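# Find the slack control line and fully open its clutch

## Task

Five control lines run into a grey console, and inside it one of them has come detached so that it carries no tension. Sight alone will not reveal which one; you have to handle the lines to find out. Use that line's red lever to open its clutch completely, so the clutch stays open without help. The task fails if any other clutch's lever is lifted to its opening point or close to it, even as a trial. It also fails if another line is allowed to slide into the console, or if anything is pushed or knocked off the table. A result that holds only while the robot supports it does not count. At the end, release and move the gripper away.

## Robot and tools

Robot: one six-joint arm (UF850-type: waist, shoulder, elbow, forearm roll, wrist pitch, wrist roll) with a two-finger parallel gripper and a camera on the wrist. There is only one arm, so every pose is a single 8-number row.

Frames: all poses are in the scene frame. Its origin is on the table top under the arm base, +z is up, and +y is to the left when facing along +x. The gripper's fingers point along its own +z and close along its own y. end_effector_position is the pinch point between closed finger pads, about 2 cm short of the fingertips. When the fingers close, the tips move out roughly 10 mm along gripper +z.

The row used by the motion tools: [x, y, z, qw, qx, qy, qz, opening]. x, y, z are an absolute position in metres. qw..qz are an absolute orientation quaternion with w first. Both are in the scene frame. opening runs from -1 (closed) to +1 (fully open, 0.084 m). It is a command, not an offset.

execute_actions(actions): actions is a list of actions. Each action is a list of up to 15 rows, one row per control step of 1/30 s. If an action has fewer than 15 rows, its last row is repeated until 15 steps (0.5 s) have passed. An action is rejected if its target lies more than 0.6 m from the gripper's current position along any gripper axis. If the first action fails that check against the last reported state, or any action is malformed, nothing runs. On every step the commanded pose is limited to 70 mm and 16 degrees away from the measured pose. Far targets therefore take several actions, and after an action the arm only continues to the last limited pose. Repeat the intended quaternion in every row, rather than copying the reported one, which may have drifted. An empty list simply returns the state and images.

move(target, speed, blocking): target is one absolute row, as above. The tool drives the gripper in a straight line toward it over 0.5 to 10 s and stops early if 10 s run out. speed is 0.002 to 0.5 m/s (default 0.25), and rotation is capped at twice that value in rad/s. The opening is applied at the start. The path does not avoid obstacles, and the gripper can lag, stray or overshoot the speed, mostly at long reach. The result adds a move: line with the ending (done, off_target, moving, held, fault) and any limits: paced means the sent pose was clipped, held means a check blocked steps. The distance to the target is also given. With blocking=false the call returns after 0.5 s while the arm keeps going. Call wait(0) to check, or stop, before you send further rows or moves.

wait(seconds): 0 to 10 s. The arm keeps its last command, and any running move continues. stop(): brakes a running move; it needs room to stop, and the fingers keep moving. zoom_image(camera, region): camera is cam_high or cam_wrist, and region is [x0, y0, x1, y1] in pixels of that 896x504 image, measured from the top-left corner, at most 504x504. read_manual(section): only licence texts, no motion. finished_scene(scene): an integer, 1 or 2; it ends that scene for good and reports success.

Result lines: the state gives gripper position (m), quaternion, and linear and angular velocities. Hand target is the pose the controller is currently steering toward. pose unreachable means the clearance check altered or blocked the command. grip_measured is the measured finger opening on the -1..1 scale. Joint positions follow the URDF order. Joint torques are total drive outputs, with per-unit offsets and noise, so they are nonzero even without contact. Step readings list positions, and HELD marks steps that were held back. MOTOR HOT appears from 65 °C. At 80 °C an OVER-TEMPERATURE FAULT applies the brakes until the motors cool. In a TORQUE FAULT a joint reaches its load limit (waist and shoulder 56.4, elbow 47, forearm roll 25.3, wrist pitch and wrist roll 17.8 N m). The arm then backs off, freezes for 10 s, and the rest of the call is dropped. Joint ranges are waist and forearm and wrist roll ±6.283, shoulder ±2.304, elbow -4.224 to 0.061, wrist pitch ±2.164 rad. Camera calibration (K, distortion, T_world_to_cam) is provided for cam_high and cam_wrist, so image points can be converted to scene coordinates. It can be off by a few millimetres or degrees.

Gripping: to keep hold of something, command an opening well below grip_measured; a larger gap squeezes harder, up to about 24 N per pad. Commanding the measured value back still presses lightly.

Suggested order: survey the console and the five lines and levers with both cameras, zooming as needed. Grip each line gently and tug lightly; the loose one moves freely with no pull back. Do not touch any lever while testing. Grasp the red lever of the slack line and raise it steadily until the clutch is fully open and stays there. Release, back away, confirm in the images that it holds, and then call finished_scene.

Avoid fast or deep contacts, because impacts and pressing past contact cause hard hits and torque faults. Do not let any line you handle slip into the console. Do not lift other levers even partway toward open, and keep everything on the table. Slow, smooth motions and minimal holding time also reduce motor heat and effort.

Each tool is called after ">>>" as a command line: name --argument value for each argument, lists and objects as JSON in quotes; but a table of rows of numbers goes row by row, as --pt "numbers of a row", without its own name.

## Session

>>> execute_actions --actions '[]'

Scene clock: 0.00 s.
end_effector_position=(+0.7374, -0.3363, +0.1116) grip_measured=+1.00 end_effector_quat_wxyz=(-0.412, +0.687, -0.599, +0.018) end_effector_velocity=(+0.001, -0.000, +0.000) end_effector_angular_velocity=(-0.002, -0.001, +0.000)
Joint positions: [-0.596 -0.882 -1.552  1.716 -1.429 -0.777  0.084]
Joint velocities: [ 0.001  0.001 -0.001  0.001  0.001  0.    -0.   ]
Joint torques (N m, as the arm reports them, + toward a larger angle): no reading
Hand target: +0.737, -0.336, +0.112; -0.412, +0.687, -0.599, +0.018

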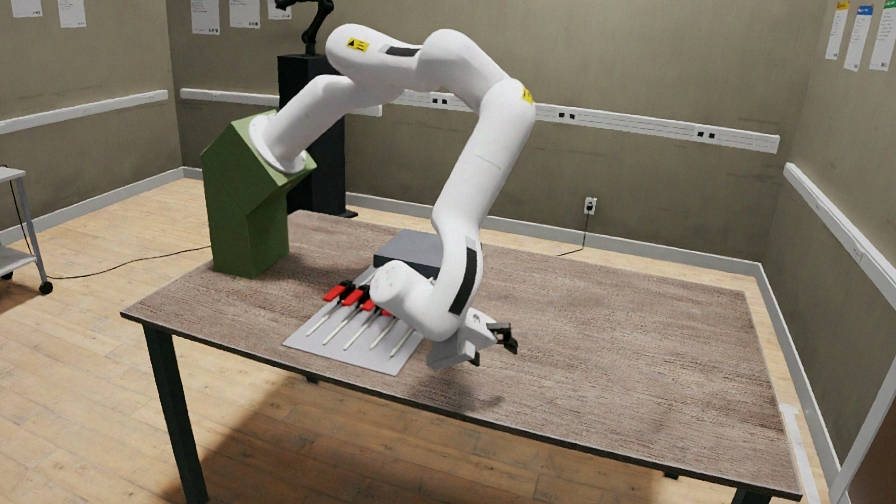

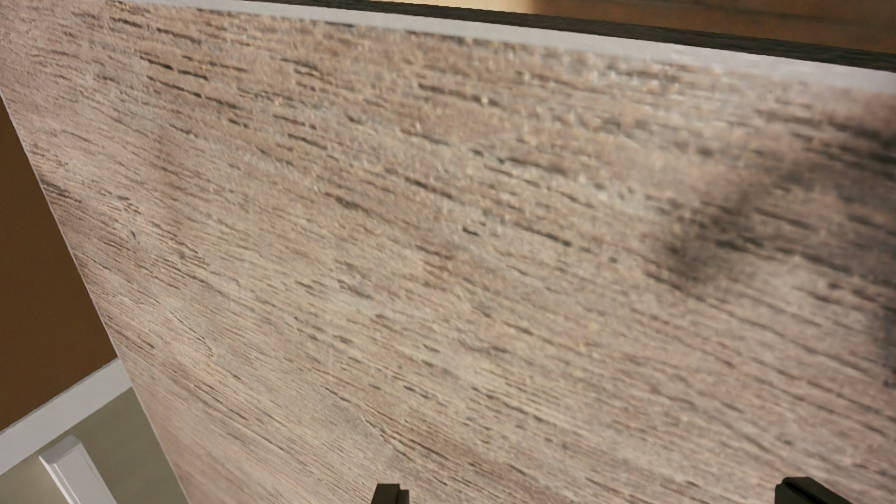

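>>> move --target '[0.42,-0.22,0.42,0,0.707,-0.707,0,1]'

Scene clock: 7.37 s.
end_effector_position=(+0.4201, -0.2187, +0.4188) grip_measured=+1.00 end_effector_quat_wxyz=(-0.000, +0.707, -0.707, +0.001) end_effector_velocity=(-0.002, +0.002, +0.002) end_effector_angular_velocity=(+0.003, +0.002, +0.000)
Joint positions: [-1.129  0.366 -0.323  1.192 -0.918 -0.617  0.084]
Joint velocities: [-0.006  0.006  0.003 -0.01  -0.006  0.004 -0.   ]
Joint torques (N m, as the arm reports them, + toward a larger angle): [-5.15 16.26 -7.59  1.25 -0.55  0.6 ]
Hand target: +0.420, -0.219, +0.419; -0.000, +0.707, -0.707, +0.001
Off the commanded pose: 0.002 m, 0 deg.
move: done
camera_calibration (this result's frames):
cam_wrist: T_world_to_cam=[[-0.999811, 0.0194212, -0.000937512, 0.455678], [0.0194241, 0.999806, -0.00325952, 0.278094], [0.000874026, -0.00327711, -0.999994, 0.551508], [0, 0, 0, 1]] pos_world=[0.449708, -0.285082, 0.552838]

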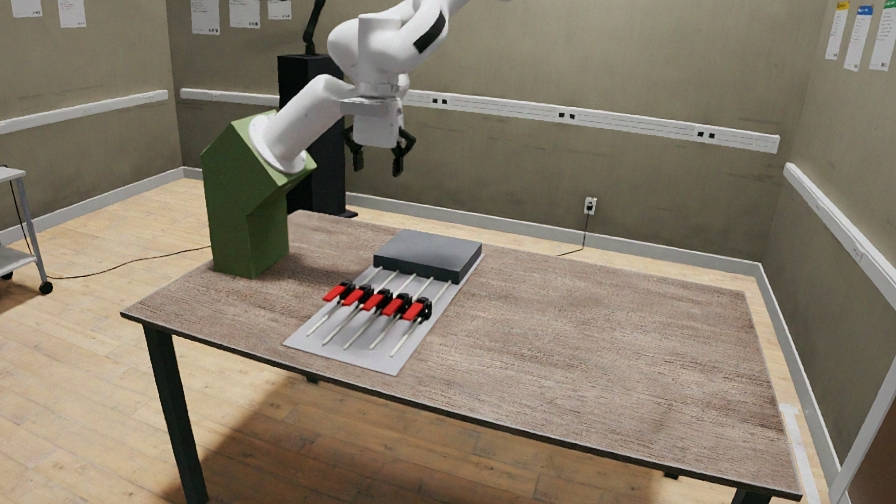

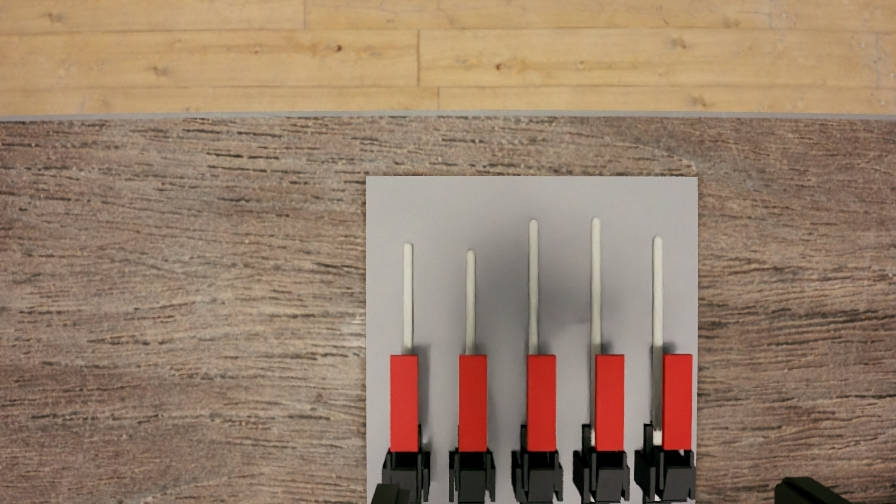

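>>> move --target '[0.35,0.0,0.36,0,0.707,-0.707,0,1]'

>>> zoom_image --camera "cam_high" --region '[270,220,510,380]'

Scene clock: 13.83 s.
end_effector_position=(+0.3506, -0.0005, +0.3596) grip_measured=+1.00 end_effector_quat_wxyz=(+0.037, +0.704, -0.702, -0.100) end_effector_velocity=(+0.000, -0.000, +0.000) end_effector_angular_velocity=(-0.038, +0.011, +0.002)
Joint positions: [-0.212  1.006  0.063  0.81  -0.508  0.503  0.084]
Joint velocities: [ 0.083  0.025 -0.001 -0.126  0.057  0.191  0.   ]
Joint torques (N m, as the arm reports them, + toward a larger angle): [ 3.07 12.87 -2.73  1.47 -0.9   0.67]
Hand target: +0.350, -0.000, +0.360; +0.040, +0.704, -0.702, -0.099
Off the commanded pose: 0.001 m, 12 deg.
joint sent to its limit — the command would take joint 3 (elbow) past its upper limit, so that joint was sent only as far as its limit.
move: off_target
camera_calibration (this result's frames):
cam_wrist: T_world_to_cam=[[-0.980541, 0.00668401, 0.1962, 0.304279], [0.0234666, 0.996245, 0.0833387, 0.0285589], [-0.194906, 0.0863212, -0.977016, 0.553479], [0, 0, 0, 1]] pos_world=[0.405564, -0.0782625, 0.478678]

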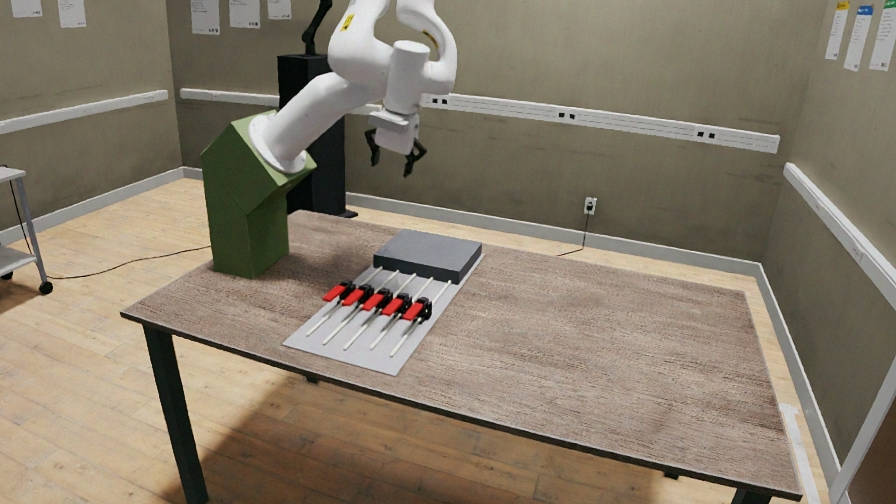

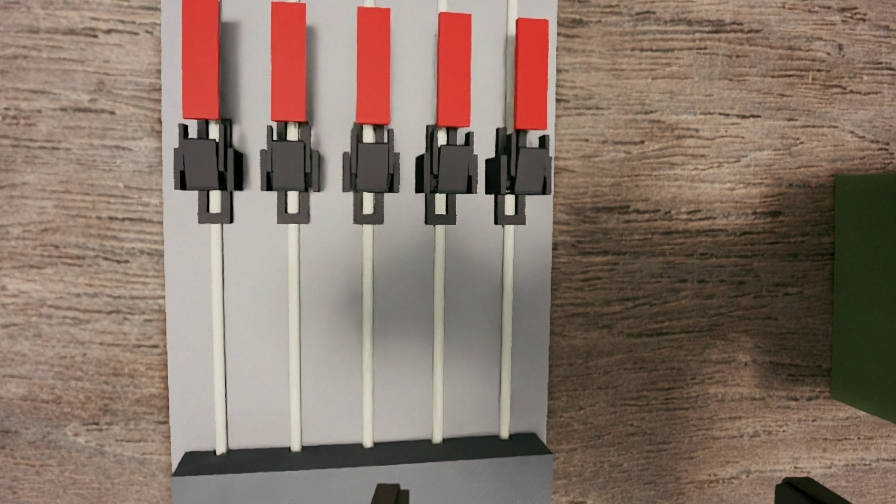

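Region (270, 220, 510, 380) of cam_high's 896x504 image, scaled by 2.100, with more detail than that image has.

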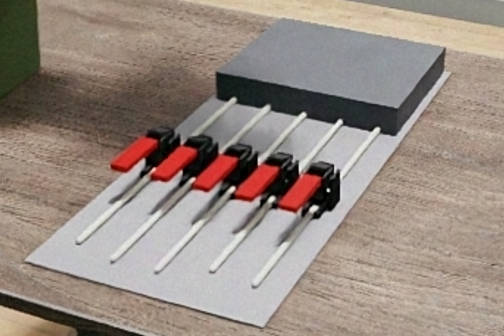

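>>> move --target '[0.484,-0.26,0.15,0,0.707,-0.707,0,-0.2]'

>>> move --target '[0.484,-0.26,0.05,0,0.707,-0.707,0,-0.2]' --speed 0.08

>>> zoom_image --camera "cam_high" --region '[290,260,490,380]'

Scene clock: 22.60 s.
end_effector_position=(+0.4846, -0.2608, +0.1509) grip_measured=-0.22 end_effector_quat_wxyz=(-0.000, +0.707, -0.707, +0.002) end_effector_velocity=(-0.000, -0.000, -0.002) end_effector_angular_velocity=(-0.001, -0.003, -0.001)
Joint positions: [-0.542 -0.371 -0.672  2.121 -0.665 -1.175  0.035]
Joint velocities: [ 0.001 -0.006 -0.002  0.009 -0.004 -0.007  0.   ]
Joint torques (N m, as the arm reports them, + toward a larger angle): [-11.87  30.03  -0.84   1.12  -0.63   0.55]
Hand target: +0.485, -0.261, +0.151; -0.000, +0.707, -0.707, +0.002
Off the commanded pose: 0.001 m, 0 deg.
move: done; limits=paced
camera_calibration (this result's frames):
cam_wrist: T_world_to_cam=[[-0.999836, 0.0180569, -0.00151324, 0.520506], [0.0180623, 0.99983, -0.00360387, 0.318822], [0.00144791, -0.00363061, -0.999992, 0.283085], [0, 0, 0, 1]] pos_world=[0.514252, -0.327139, 0.28502]

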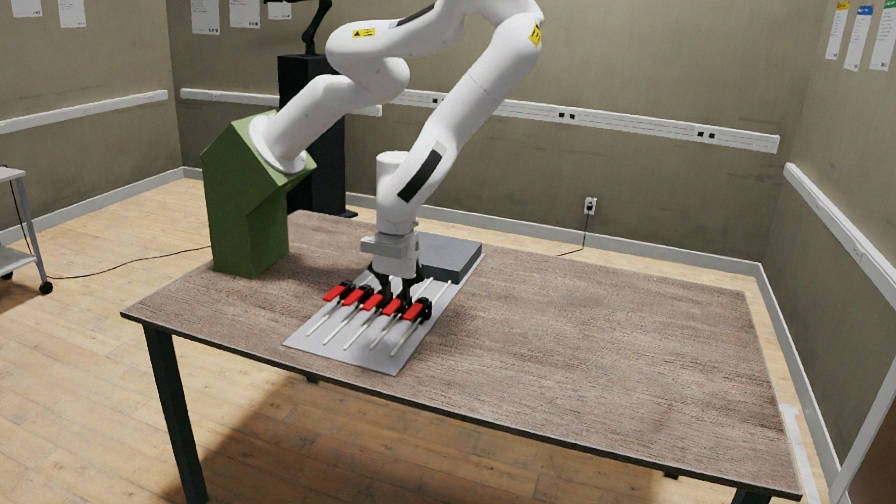

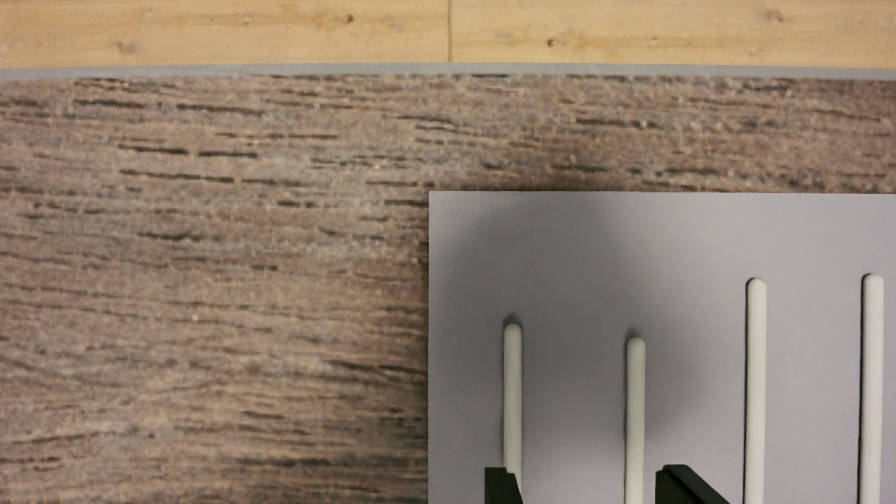

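Scene clock: 24.30 s.
end_effector_position=(+0.4840, -0.2603, +0.0503) grip_measured=-0.22 end_effector_quat_wxyz=(+0.000, +0.707, -0.707, +0.000) end_effector_velocity=(-0.001, +0.000, -0.002) end_effector_angular_velocity=(-0.001, +0.002, -0.002)
Joint positions: [-0.428 -0.622 -0.847  2.326 -0.686 -1.298  0.035]
Joint velocities: [ 0.002 -0.005 -0.004  0.004  0.001 -0.001 -0.   ]
Joint torques (N m, as the arm reports them, + toward a larger angle): [-13.59  31.5    0.83   1.01  -0.5    0.65]
Hand target: +0.484, -0.260, +0.050; +0.000, +0.707, -0.707, +0.000
Off the commanded pose: 0.000 m, 0 deg.
move: done
camera_calibration (this result's frames):
cam_wrist: T_world_to_cam=[[-0.999828, 0.0184552, 0.00175226, 0.519704], [0.0184512, 0.999827, -0.00227918, 0.317731], [-0.00179402, -0.00224645, -0.999996, 0.184372], [0, 0, 0, 1]] pos_world=[0.514083, -0.326853, 0.184184]

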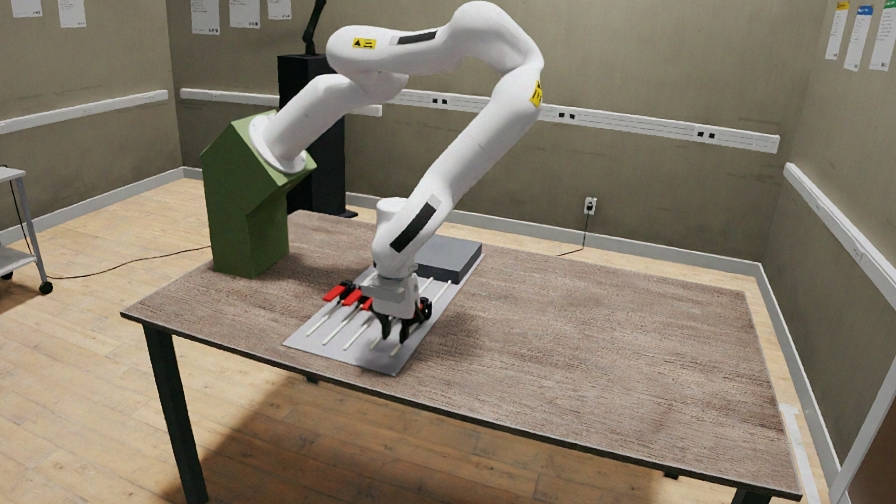

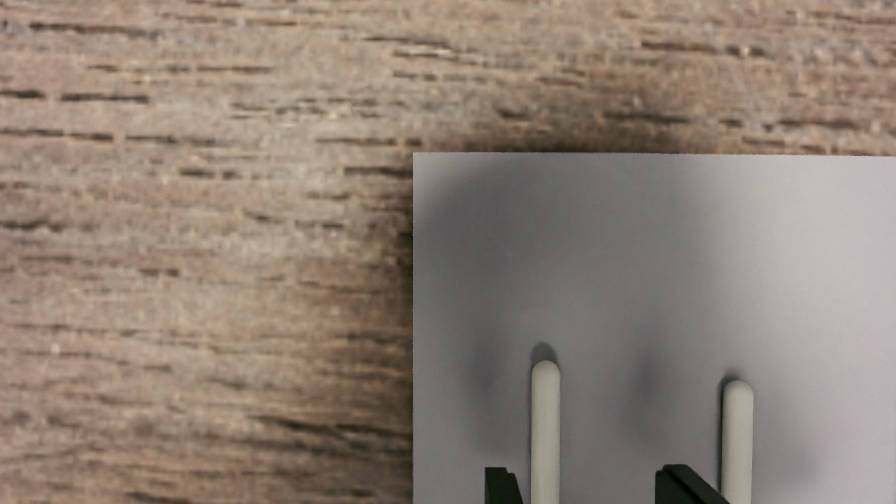

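Region (290, 260, 490, 380) of cam_high's 896x504 image, scaled by 2.520, with more detail than that image has; it fills the top 302 rows of this view, and the rest is white.

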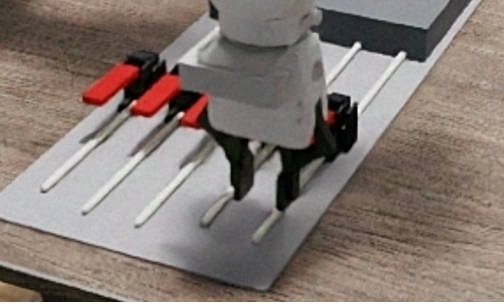

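>>> move --target '[0.487,-0.265,0.029,0,0.707,-0.707,0,-0.4]' --speed 0.03

>>> move --target '[0.487,-0.265,0.029,0,0.707,-0.707,0,-1]'

>>> move --target '[0.487,-0.28,0.029,0,0.707,-0.707,0,-1]' --speed 0.015

Scene clock: 29.97 s.
end_effector_position=(+0.4870, -0.2650, +0.0292) grip_measured=-0.42 end_effector_quat_wxyz=(+0.000, +0.707, -0.707, +0.000) end_effector_velocity=(-0.000, -0.001, -0.001) end_effector_angular_velocity=(-0.001, +0.002, +0.000)
Joint positions: [-0.414 -0.674 -0.901  2.34  -0.682 -1.299  0.026]
Joint velocities: [ 0.    -0.004 -0.004  0.     0.002  0.     0.   ]
Joint torques (N m, as the arm reports them, + toward a larger angle): [-13.77  31.43   1.11   0.9   -0.7    0.57]
Hand target: +0.487, -0.265, +0.029; +0.000, +0.707, -0.707, -0.000
Off the commanded pose: 0.000 m, 0 deg.
move: done
camera_calibration (this result's frames):
cam_wrist: T_world_to_cam=[[-0.999826, 0.0185686, 0.0016522, 0.522799], [0.0185657, 0.999826, -0.00179036, 0.32224], [-0.00168516, -0.00175937, -0.999997, 0.163334], [0, 0, 0, 1]] pos_world=[0.517001, -0.331605, 0.163046]

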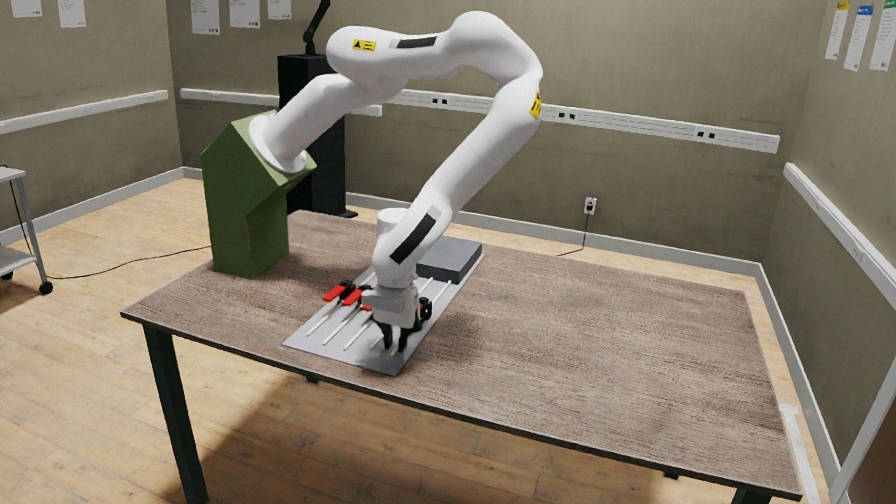

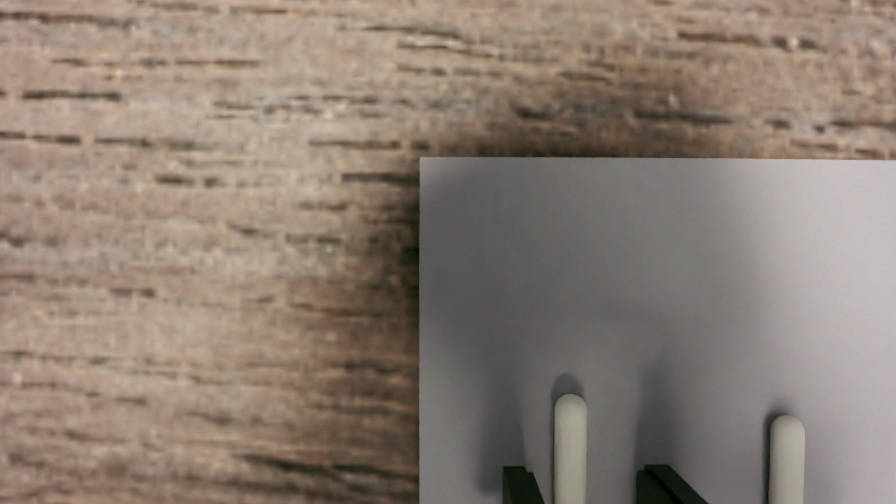

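Scene clock: 30.67 s.
end_effector_position=(+0.4870, -0.2651, +0.0291) grip_measured=-1.00 end_effector_quat_wxyz=(+0.000, +0.707, -0.707, +0.000) end_effector_velocity=(+0.001, +0.000, -0.000) end_effector_angular_velocity=(+0.000, -0.002, +0.002)
Joint positions: [-0.414 -0.675 -0.901  2.34  -0.682 -1.299  0.   ]
Joint velocities: [ 0.001  0.    -0.002 -0.001 -0.    -0.     0.   ]
Joint torques (N m, as the arm reports them, + toward a larger angle): [-9.74 26.55 -0.59  0.92 -0.73  0.64]
Hand target: +0.487, -0.265, +0.029; +0.000, +0.707, -0.707, -0.000
Off the commanded pose: 0.000 m, 0 deg.
move: done
camera_calibration (this result's frames):
cam_wrist: T_world_to_cam=[[-0.999825, 0.018651, 0.00163776, 0.522849], [0.0186478, 0.999824, -0.00193864, 0.322288], [-0.00167363, -0.00190776, -0.999997, 0.163166], [0, 0, 0, 1]] pos_world=[0.51702, -0.331671, 0.162934]

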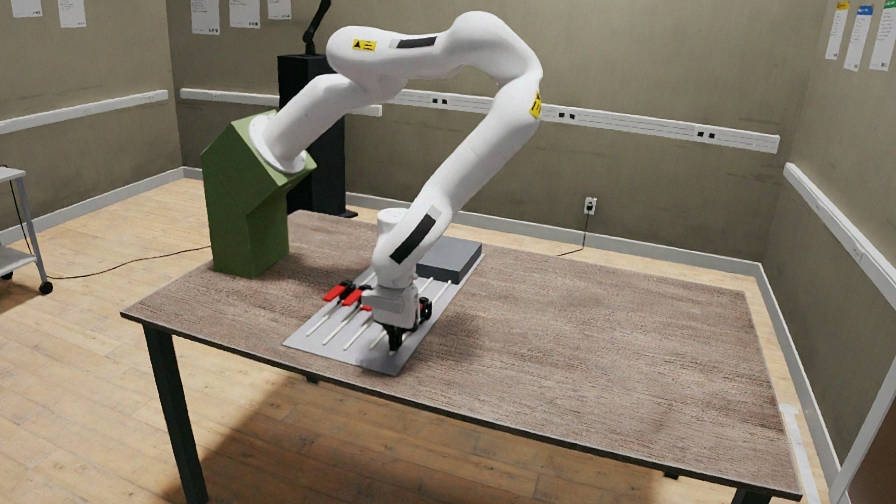

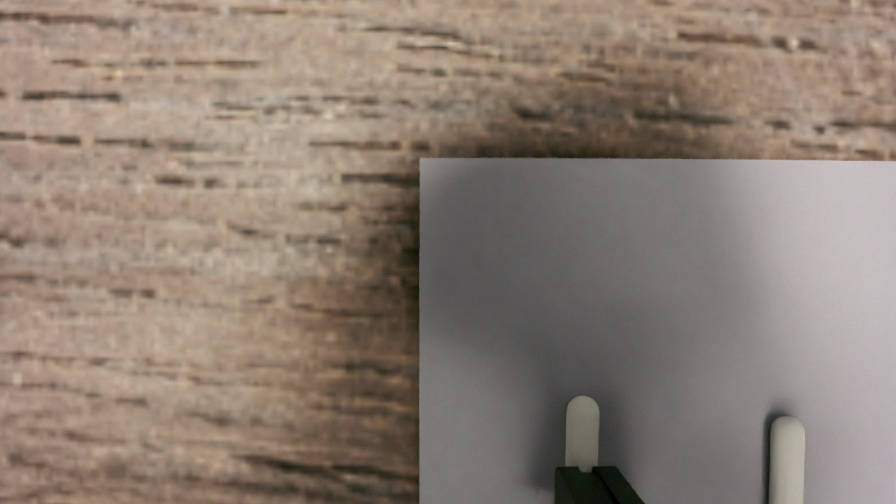

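Scene clock: 31.90 s.
end_effector_position=(+0.4870, -0.2798, +0.0290) grip_measured=-1.00 end_effector_quat_wxyz=(-0.000, +0.707, -0.707, -0.000) end_effector_velocity=(+0.000, -0.002, +0.000) end_effector_angular_velocity=(+0.001, -0.001, +0.001)
Joint positions: [-0.438 -0.689 -0.927  2.301 -0.679 -1.279  0.   ]
Joint velocities: [-0.003 -0.001 -0.003 -0.007 -0.001  0.003  0.   ]
Joint torques (N m, as the arm reports them, + toward a larger angle): [-15.19  28.54  -2.92   2.77   0.12   0.51]
Hand target: +0.487, -0.280, +0.029; -0.000, +0.707, -0.707, -0.000
Off the commanded pose: 0.000 m, 0 deg.
move: done
camera_calibration (this result's frames):
cam_wrist: T_world_to_cam=[[-0.999826, 0.0185732, 0.00158914, 0.523086], [0.0185705, 0.999826, -0.00169775, 0.33699], [-0.0016204, -0.00166795, -0.999997, 0.163111], [0, 0, 0, 1]] pos_world=[0.517001, -0.346375, 0.162852]

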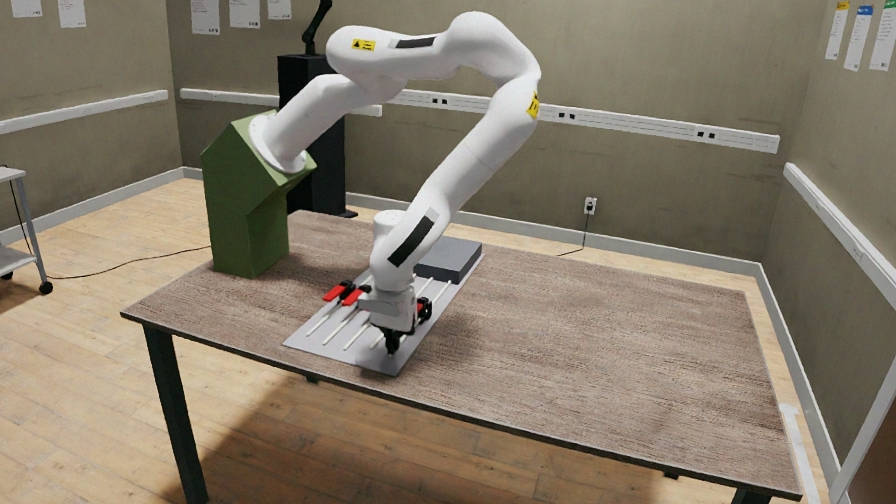

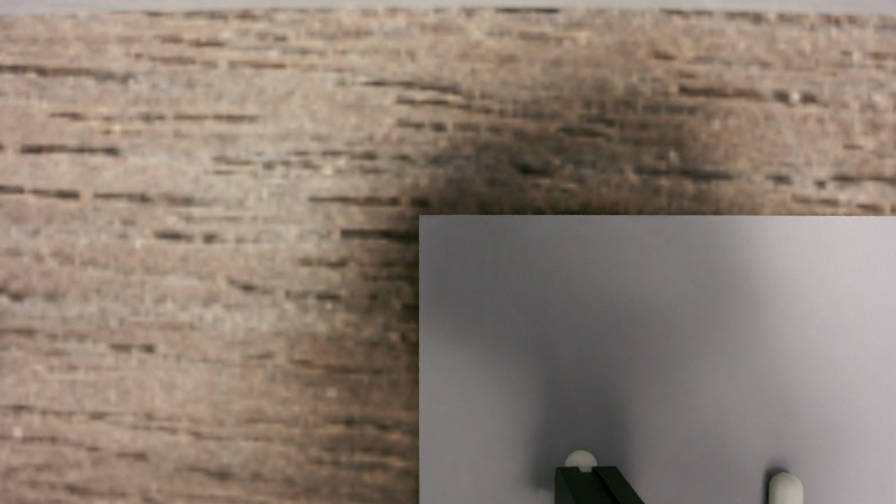

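>>> move --target '[0.485,-0.262,0.025,0,0.707,-0.707,0,-0.5]' --speed 0.03

>>> move --target '[0.485,-0.262,0.025,0,0.707,-0.707,0,-1]'

>>> move --target '[0.485,-0.275,0.025,0,0.707,-0.707,0,-1]' --speed 0.015

Scene clock: 38.17 s.
end_effector_position=(+0.4850, -0.2622, +0.0250) grip_measured=-0.52 end_effector_quat_wxyz=(+0.000, +0.707, -0.707, +0.000) end_effector_velocity=(+0.001, +0.002, -0.000) end_effector_angular_velocity=(+0.000, -0.003, +0.003)
Joint positions: [-0.407 -0.684 -0.902  2.355 -0.686 -1.309  0.021]
Joint velocities: [ 0.003  0.001  0.001  0.005 -0.003 -0.004  0.   ]
Joint torques (N m, as the arm reports them, + toward a larger angle): [-14.7   31.73   1.02   1.1   -0.57   0.41]
Hand target: +0.485, -0.262, +0.025; +0.000, +0.707, -0.707, +0.000
Off the commanded pose: 0.000 m, 0 deg.
move: done
camera_calibration (this result's frames):
cam_wrist: T_world_to_cam=[[-0.999826, 0.0185514, 0.00171107, 0.520796], [0.0185482, 0.999826, -0.0018562, 0.319509], [-0.00174521, -0.00182414, -0.999997, 0.159191], [0, 0, 0, 1]] pos_world=[0.515057, -0.328825, 0.158892]

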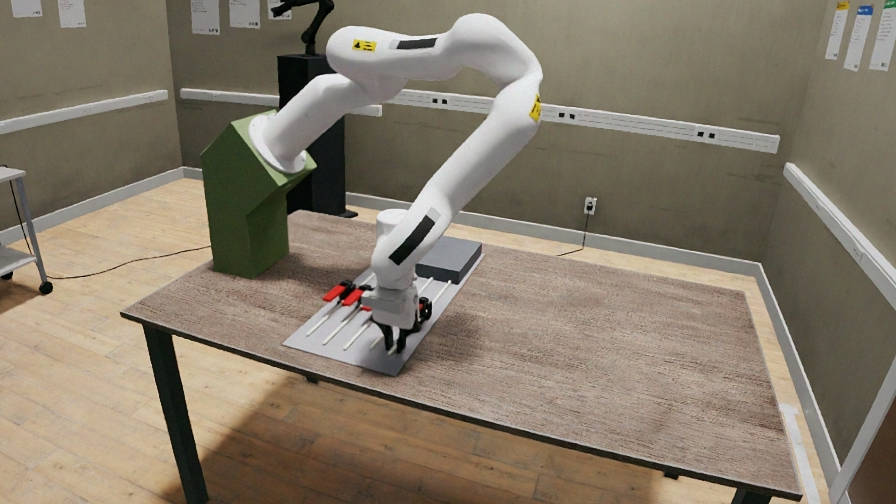

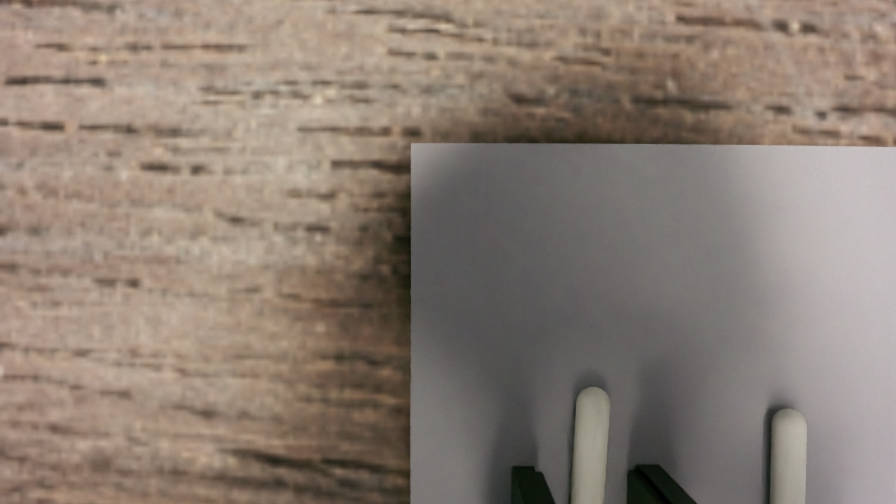

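Scene clock: 38.87 s.
end_effector_position=(+0.4850, -0.2620, +0.0250) grip_measured=-0.84 end_effector_quat_wxyz=(+0.000, +0.707, -0.707, +0.000) end_effector_velocity=(-0.000, -0.000, -0.000) end_effector_angular_velocity=(-0.000, +0.000, -0.001)
Joint positions: [-0.406 -0.684 -0.902  2.356 -0.687 -1.309  0.007]
Joint velocities: [-0.    -0.001  0.     0.001 -0.     0.    -0.   ]
Joint torques (N m, as the arm reports them, + toward a larger angle): [-12.53  32.52   1.31   1.16  -0.55   0.58]
Hand target: +0.485, -0.262, +0.025; +0.000, +0.707, -0.707, +0.000
Off the commanded pose: 0.000 m, 0 deg.
move: done
camera_calibration (this result's frames):
cam_wrist: T_world_to_cam=[[-0.999826, 0.0185745, 0.00165676, 0.520769], [0.0185715, 0.999826, -0.00178031, 0.319268], [-0.00168954, -0.00174924, -0.999997, 0.159149], [0, 0, 0, 1]] pos_world=[0.515018, -0.328607, 0.158854]

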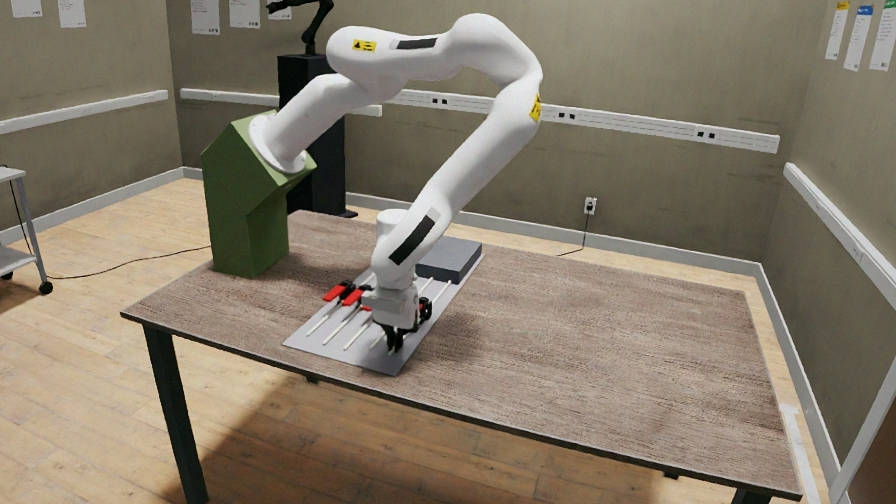

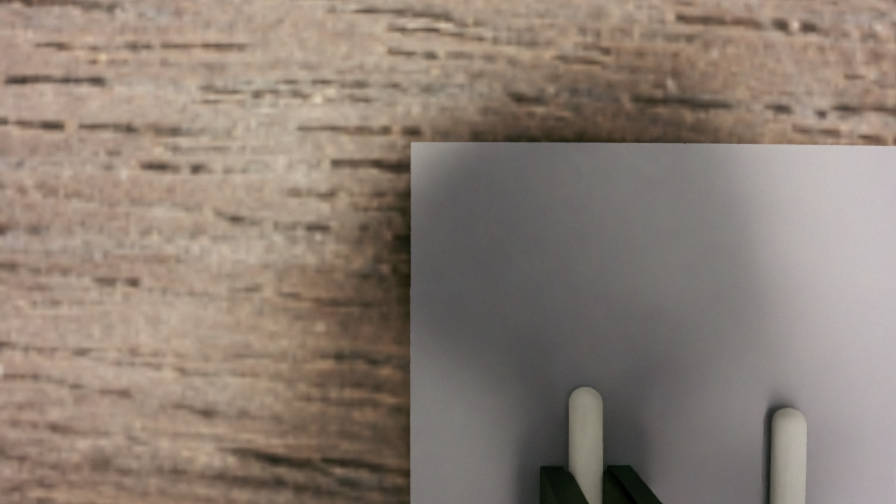

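Scene clock: 40.00 s.
end_effector_position=(+0.4849, -0.2746, +0.0250) grip_measured=-0.84 end_effector_quat_wxyz=(-0.000, +0.707, -0.707, -0.000) end_effector_velocity=(-0.000, +0.000, -0.000) end_effector_angular_velocity=(+0.003, +0.000, +0.001)
Joint positions: [-0.428 -0.695 -0.923  2.322 -0.684 -1.293  0.007]
Joint velocities: [-0.001 -0.002 -0.002 -0.006 -0.001  0.003 -0.   ]
Joint torques (N m, as the arm reports them, + toward a larger angle): [-26.27  33.14  -5.25   5.04   0.9    0.48]
Hand target: +0.485, -0.275, +0.025; -0.000, +0.707, -0.707, -0.000
Off the commanded pose: 0.000 m, 0 deg.
move: done
camera_calibration (this result's frames):
cam_wrist: T_world_to_cam=[[-0.999828, 0.0184923, 0.00156597, 0.52093], [0.0184901, 0.999828, -0.00139686, 0.331888], [-0.00159153, -0.00136767, -0.999998, 0.15916], [0, 0, 0, 1]] pos_world=[0.514957, -0.341246, 0.158808]

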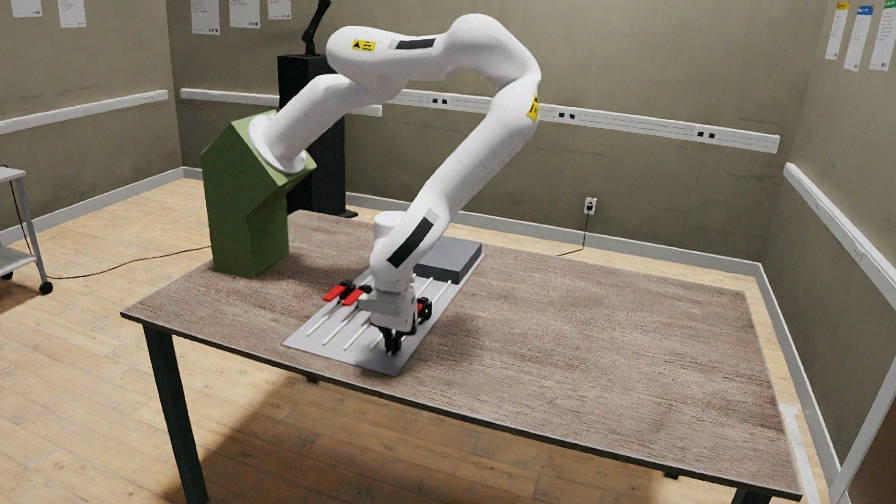

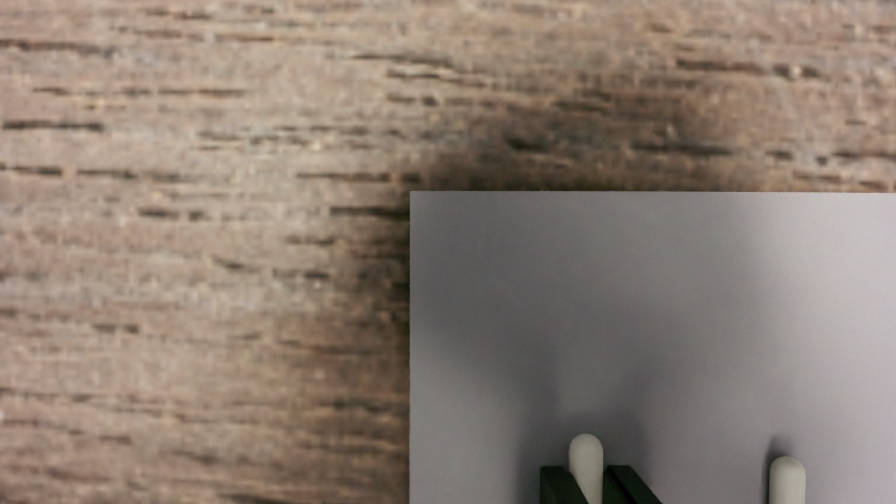

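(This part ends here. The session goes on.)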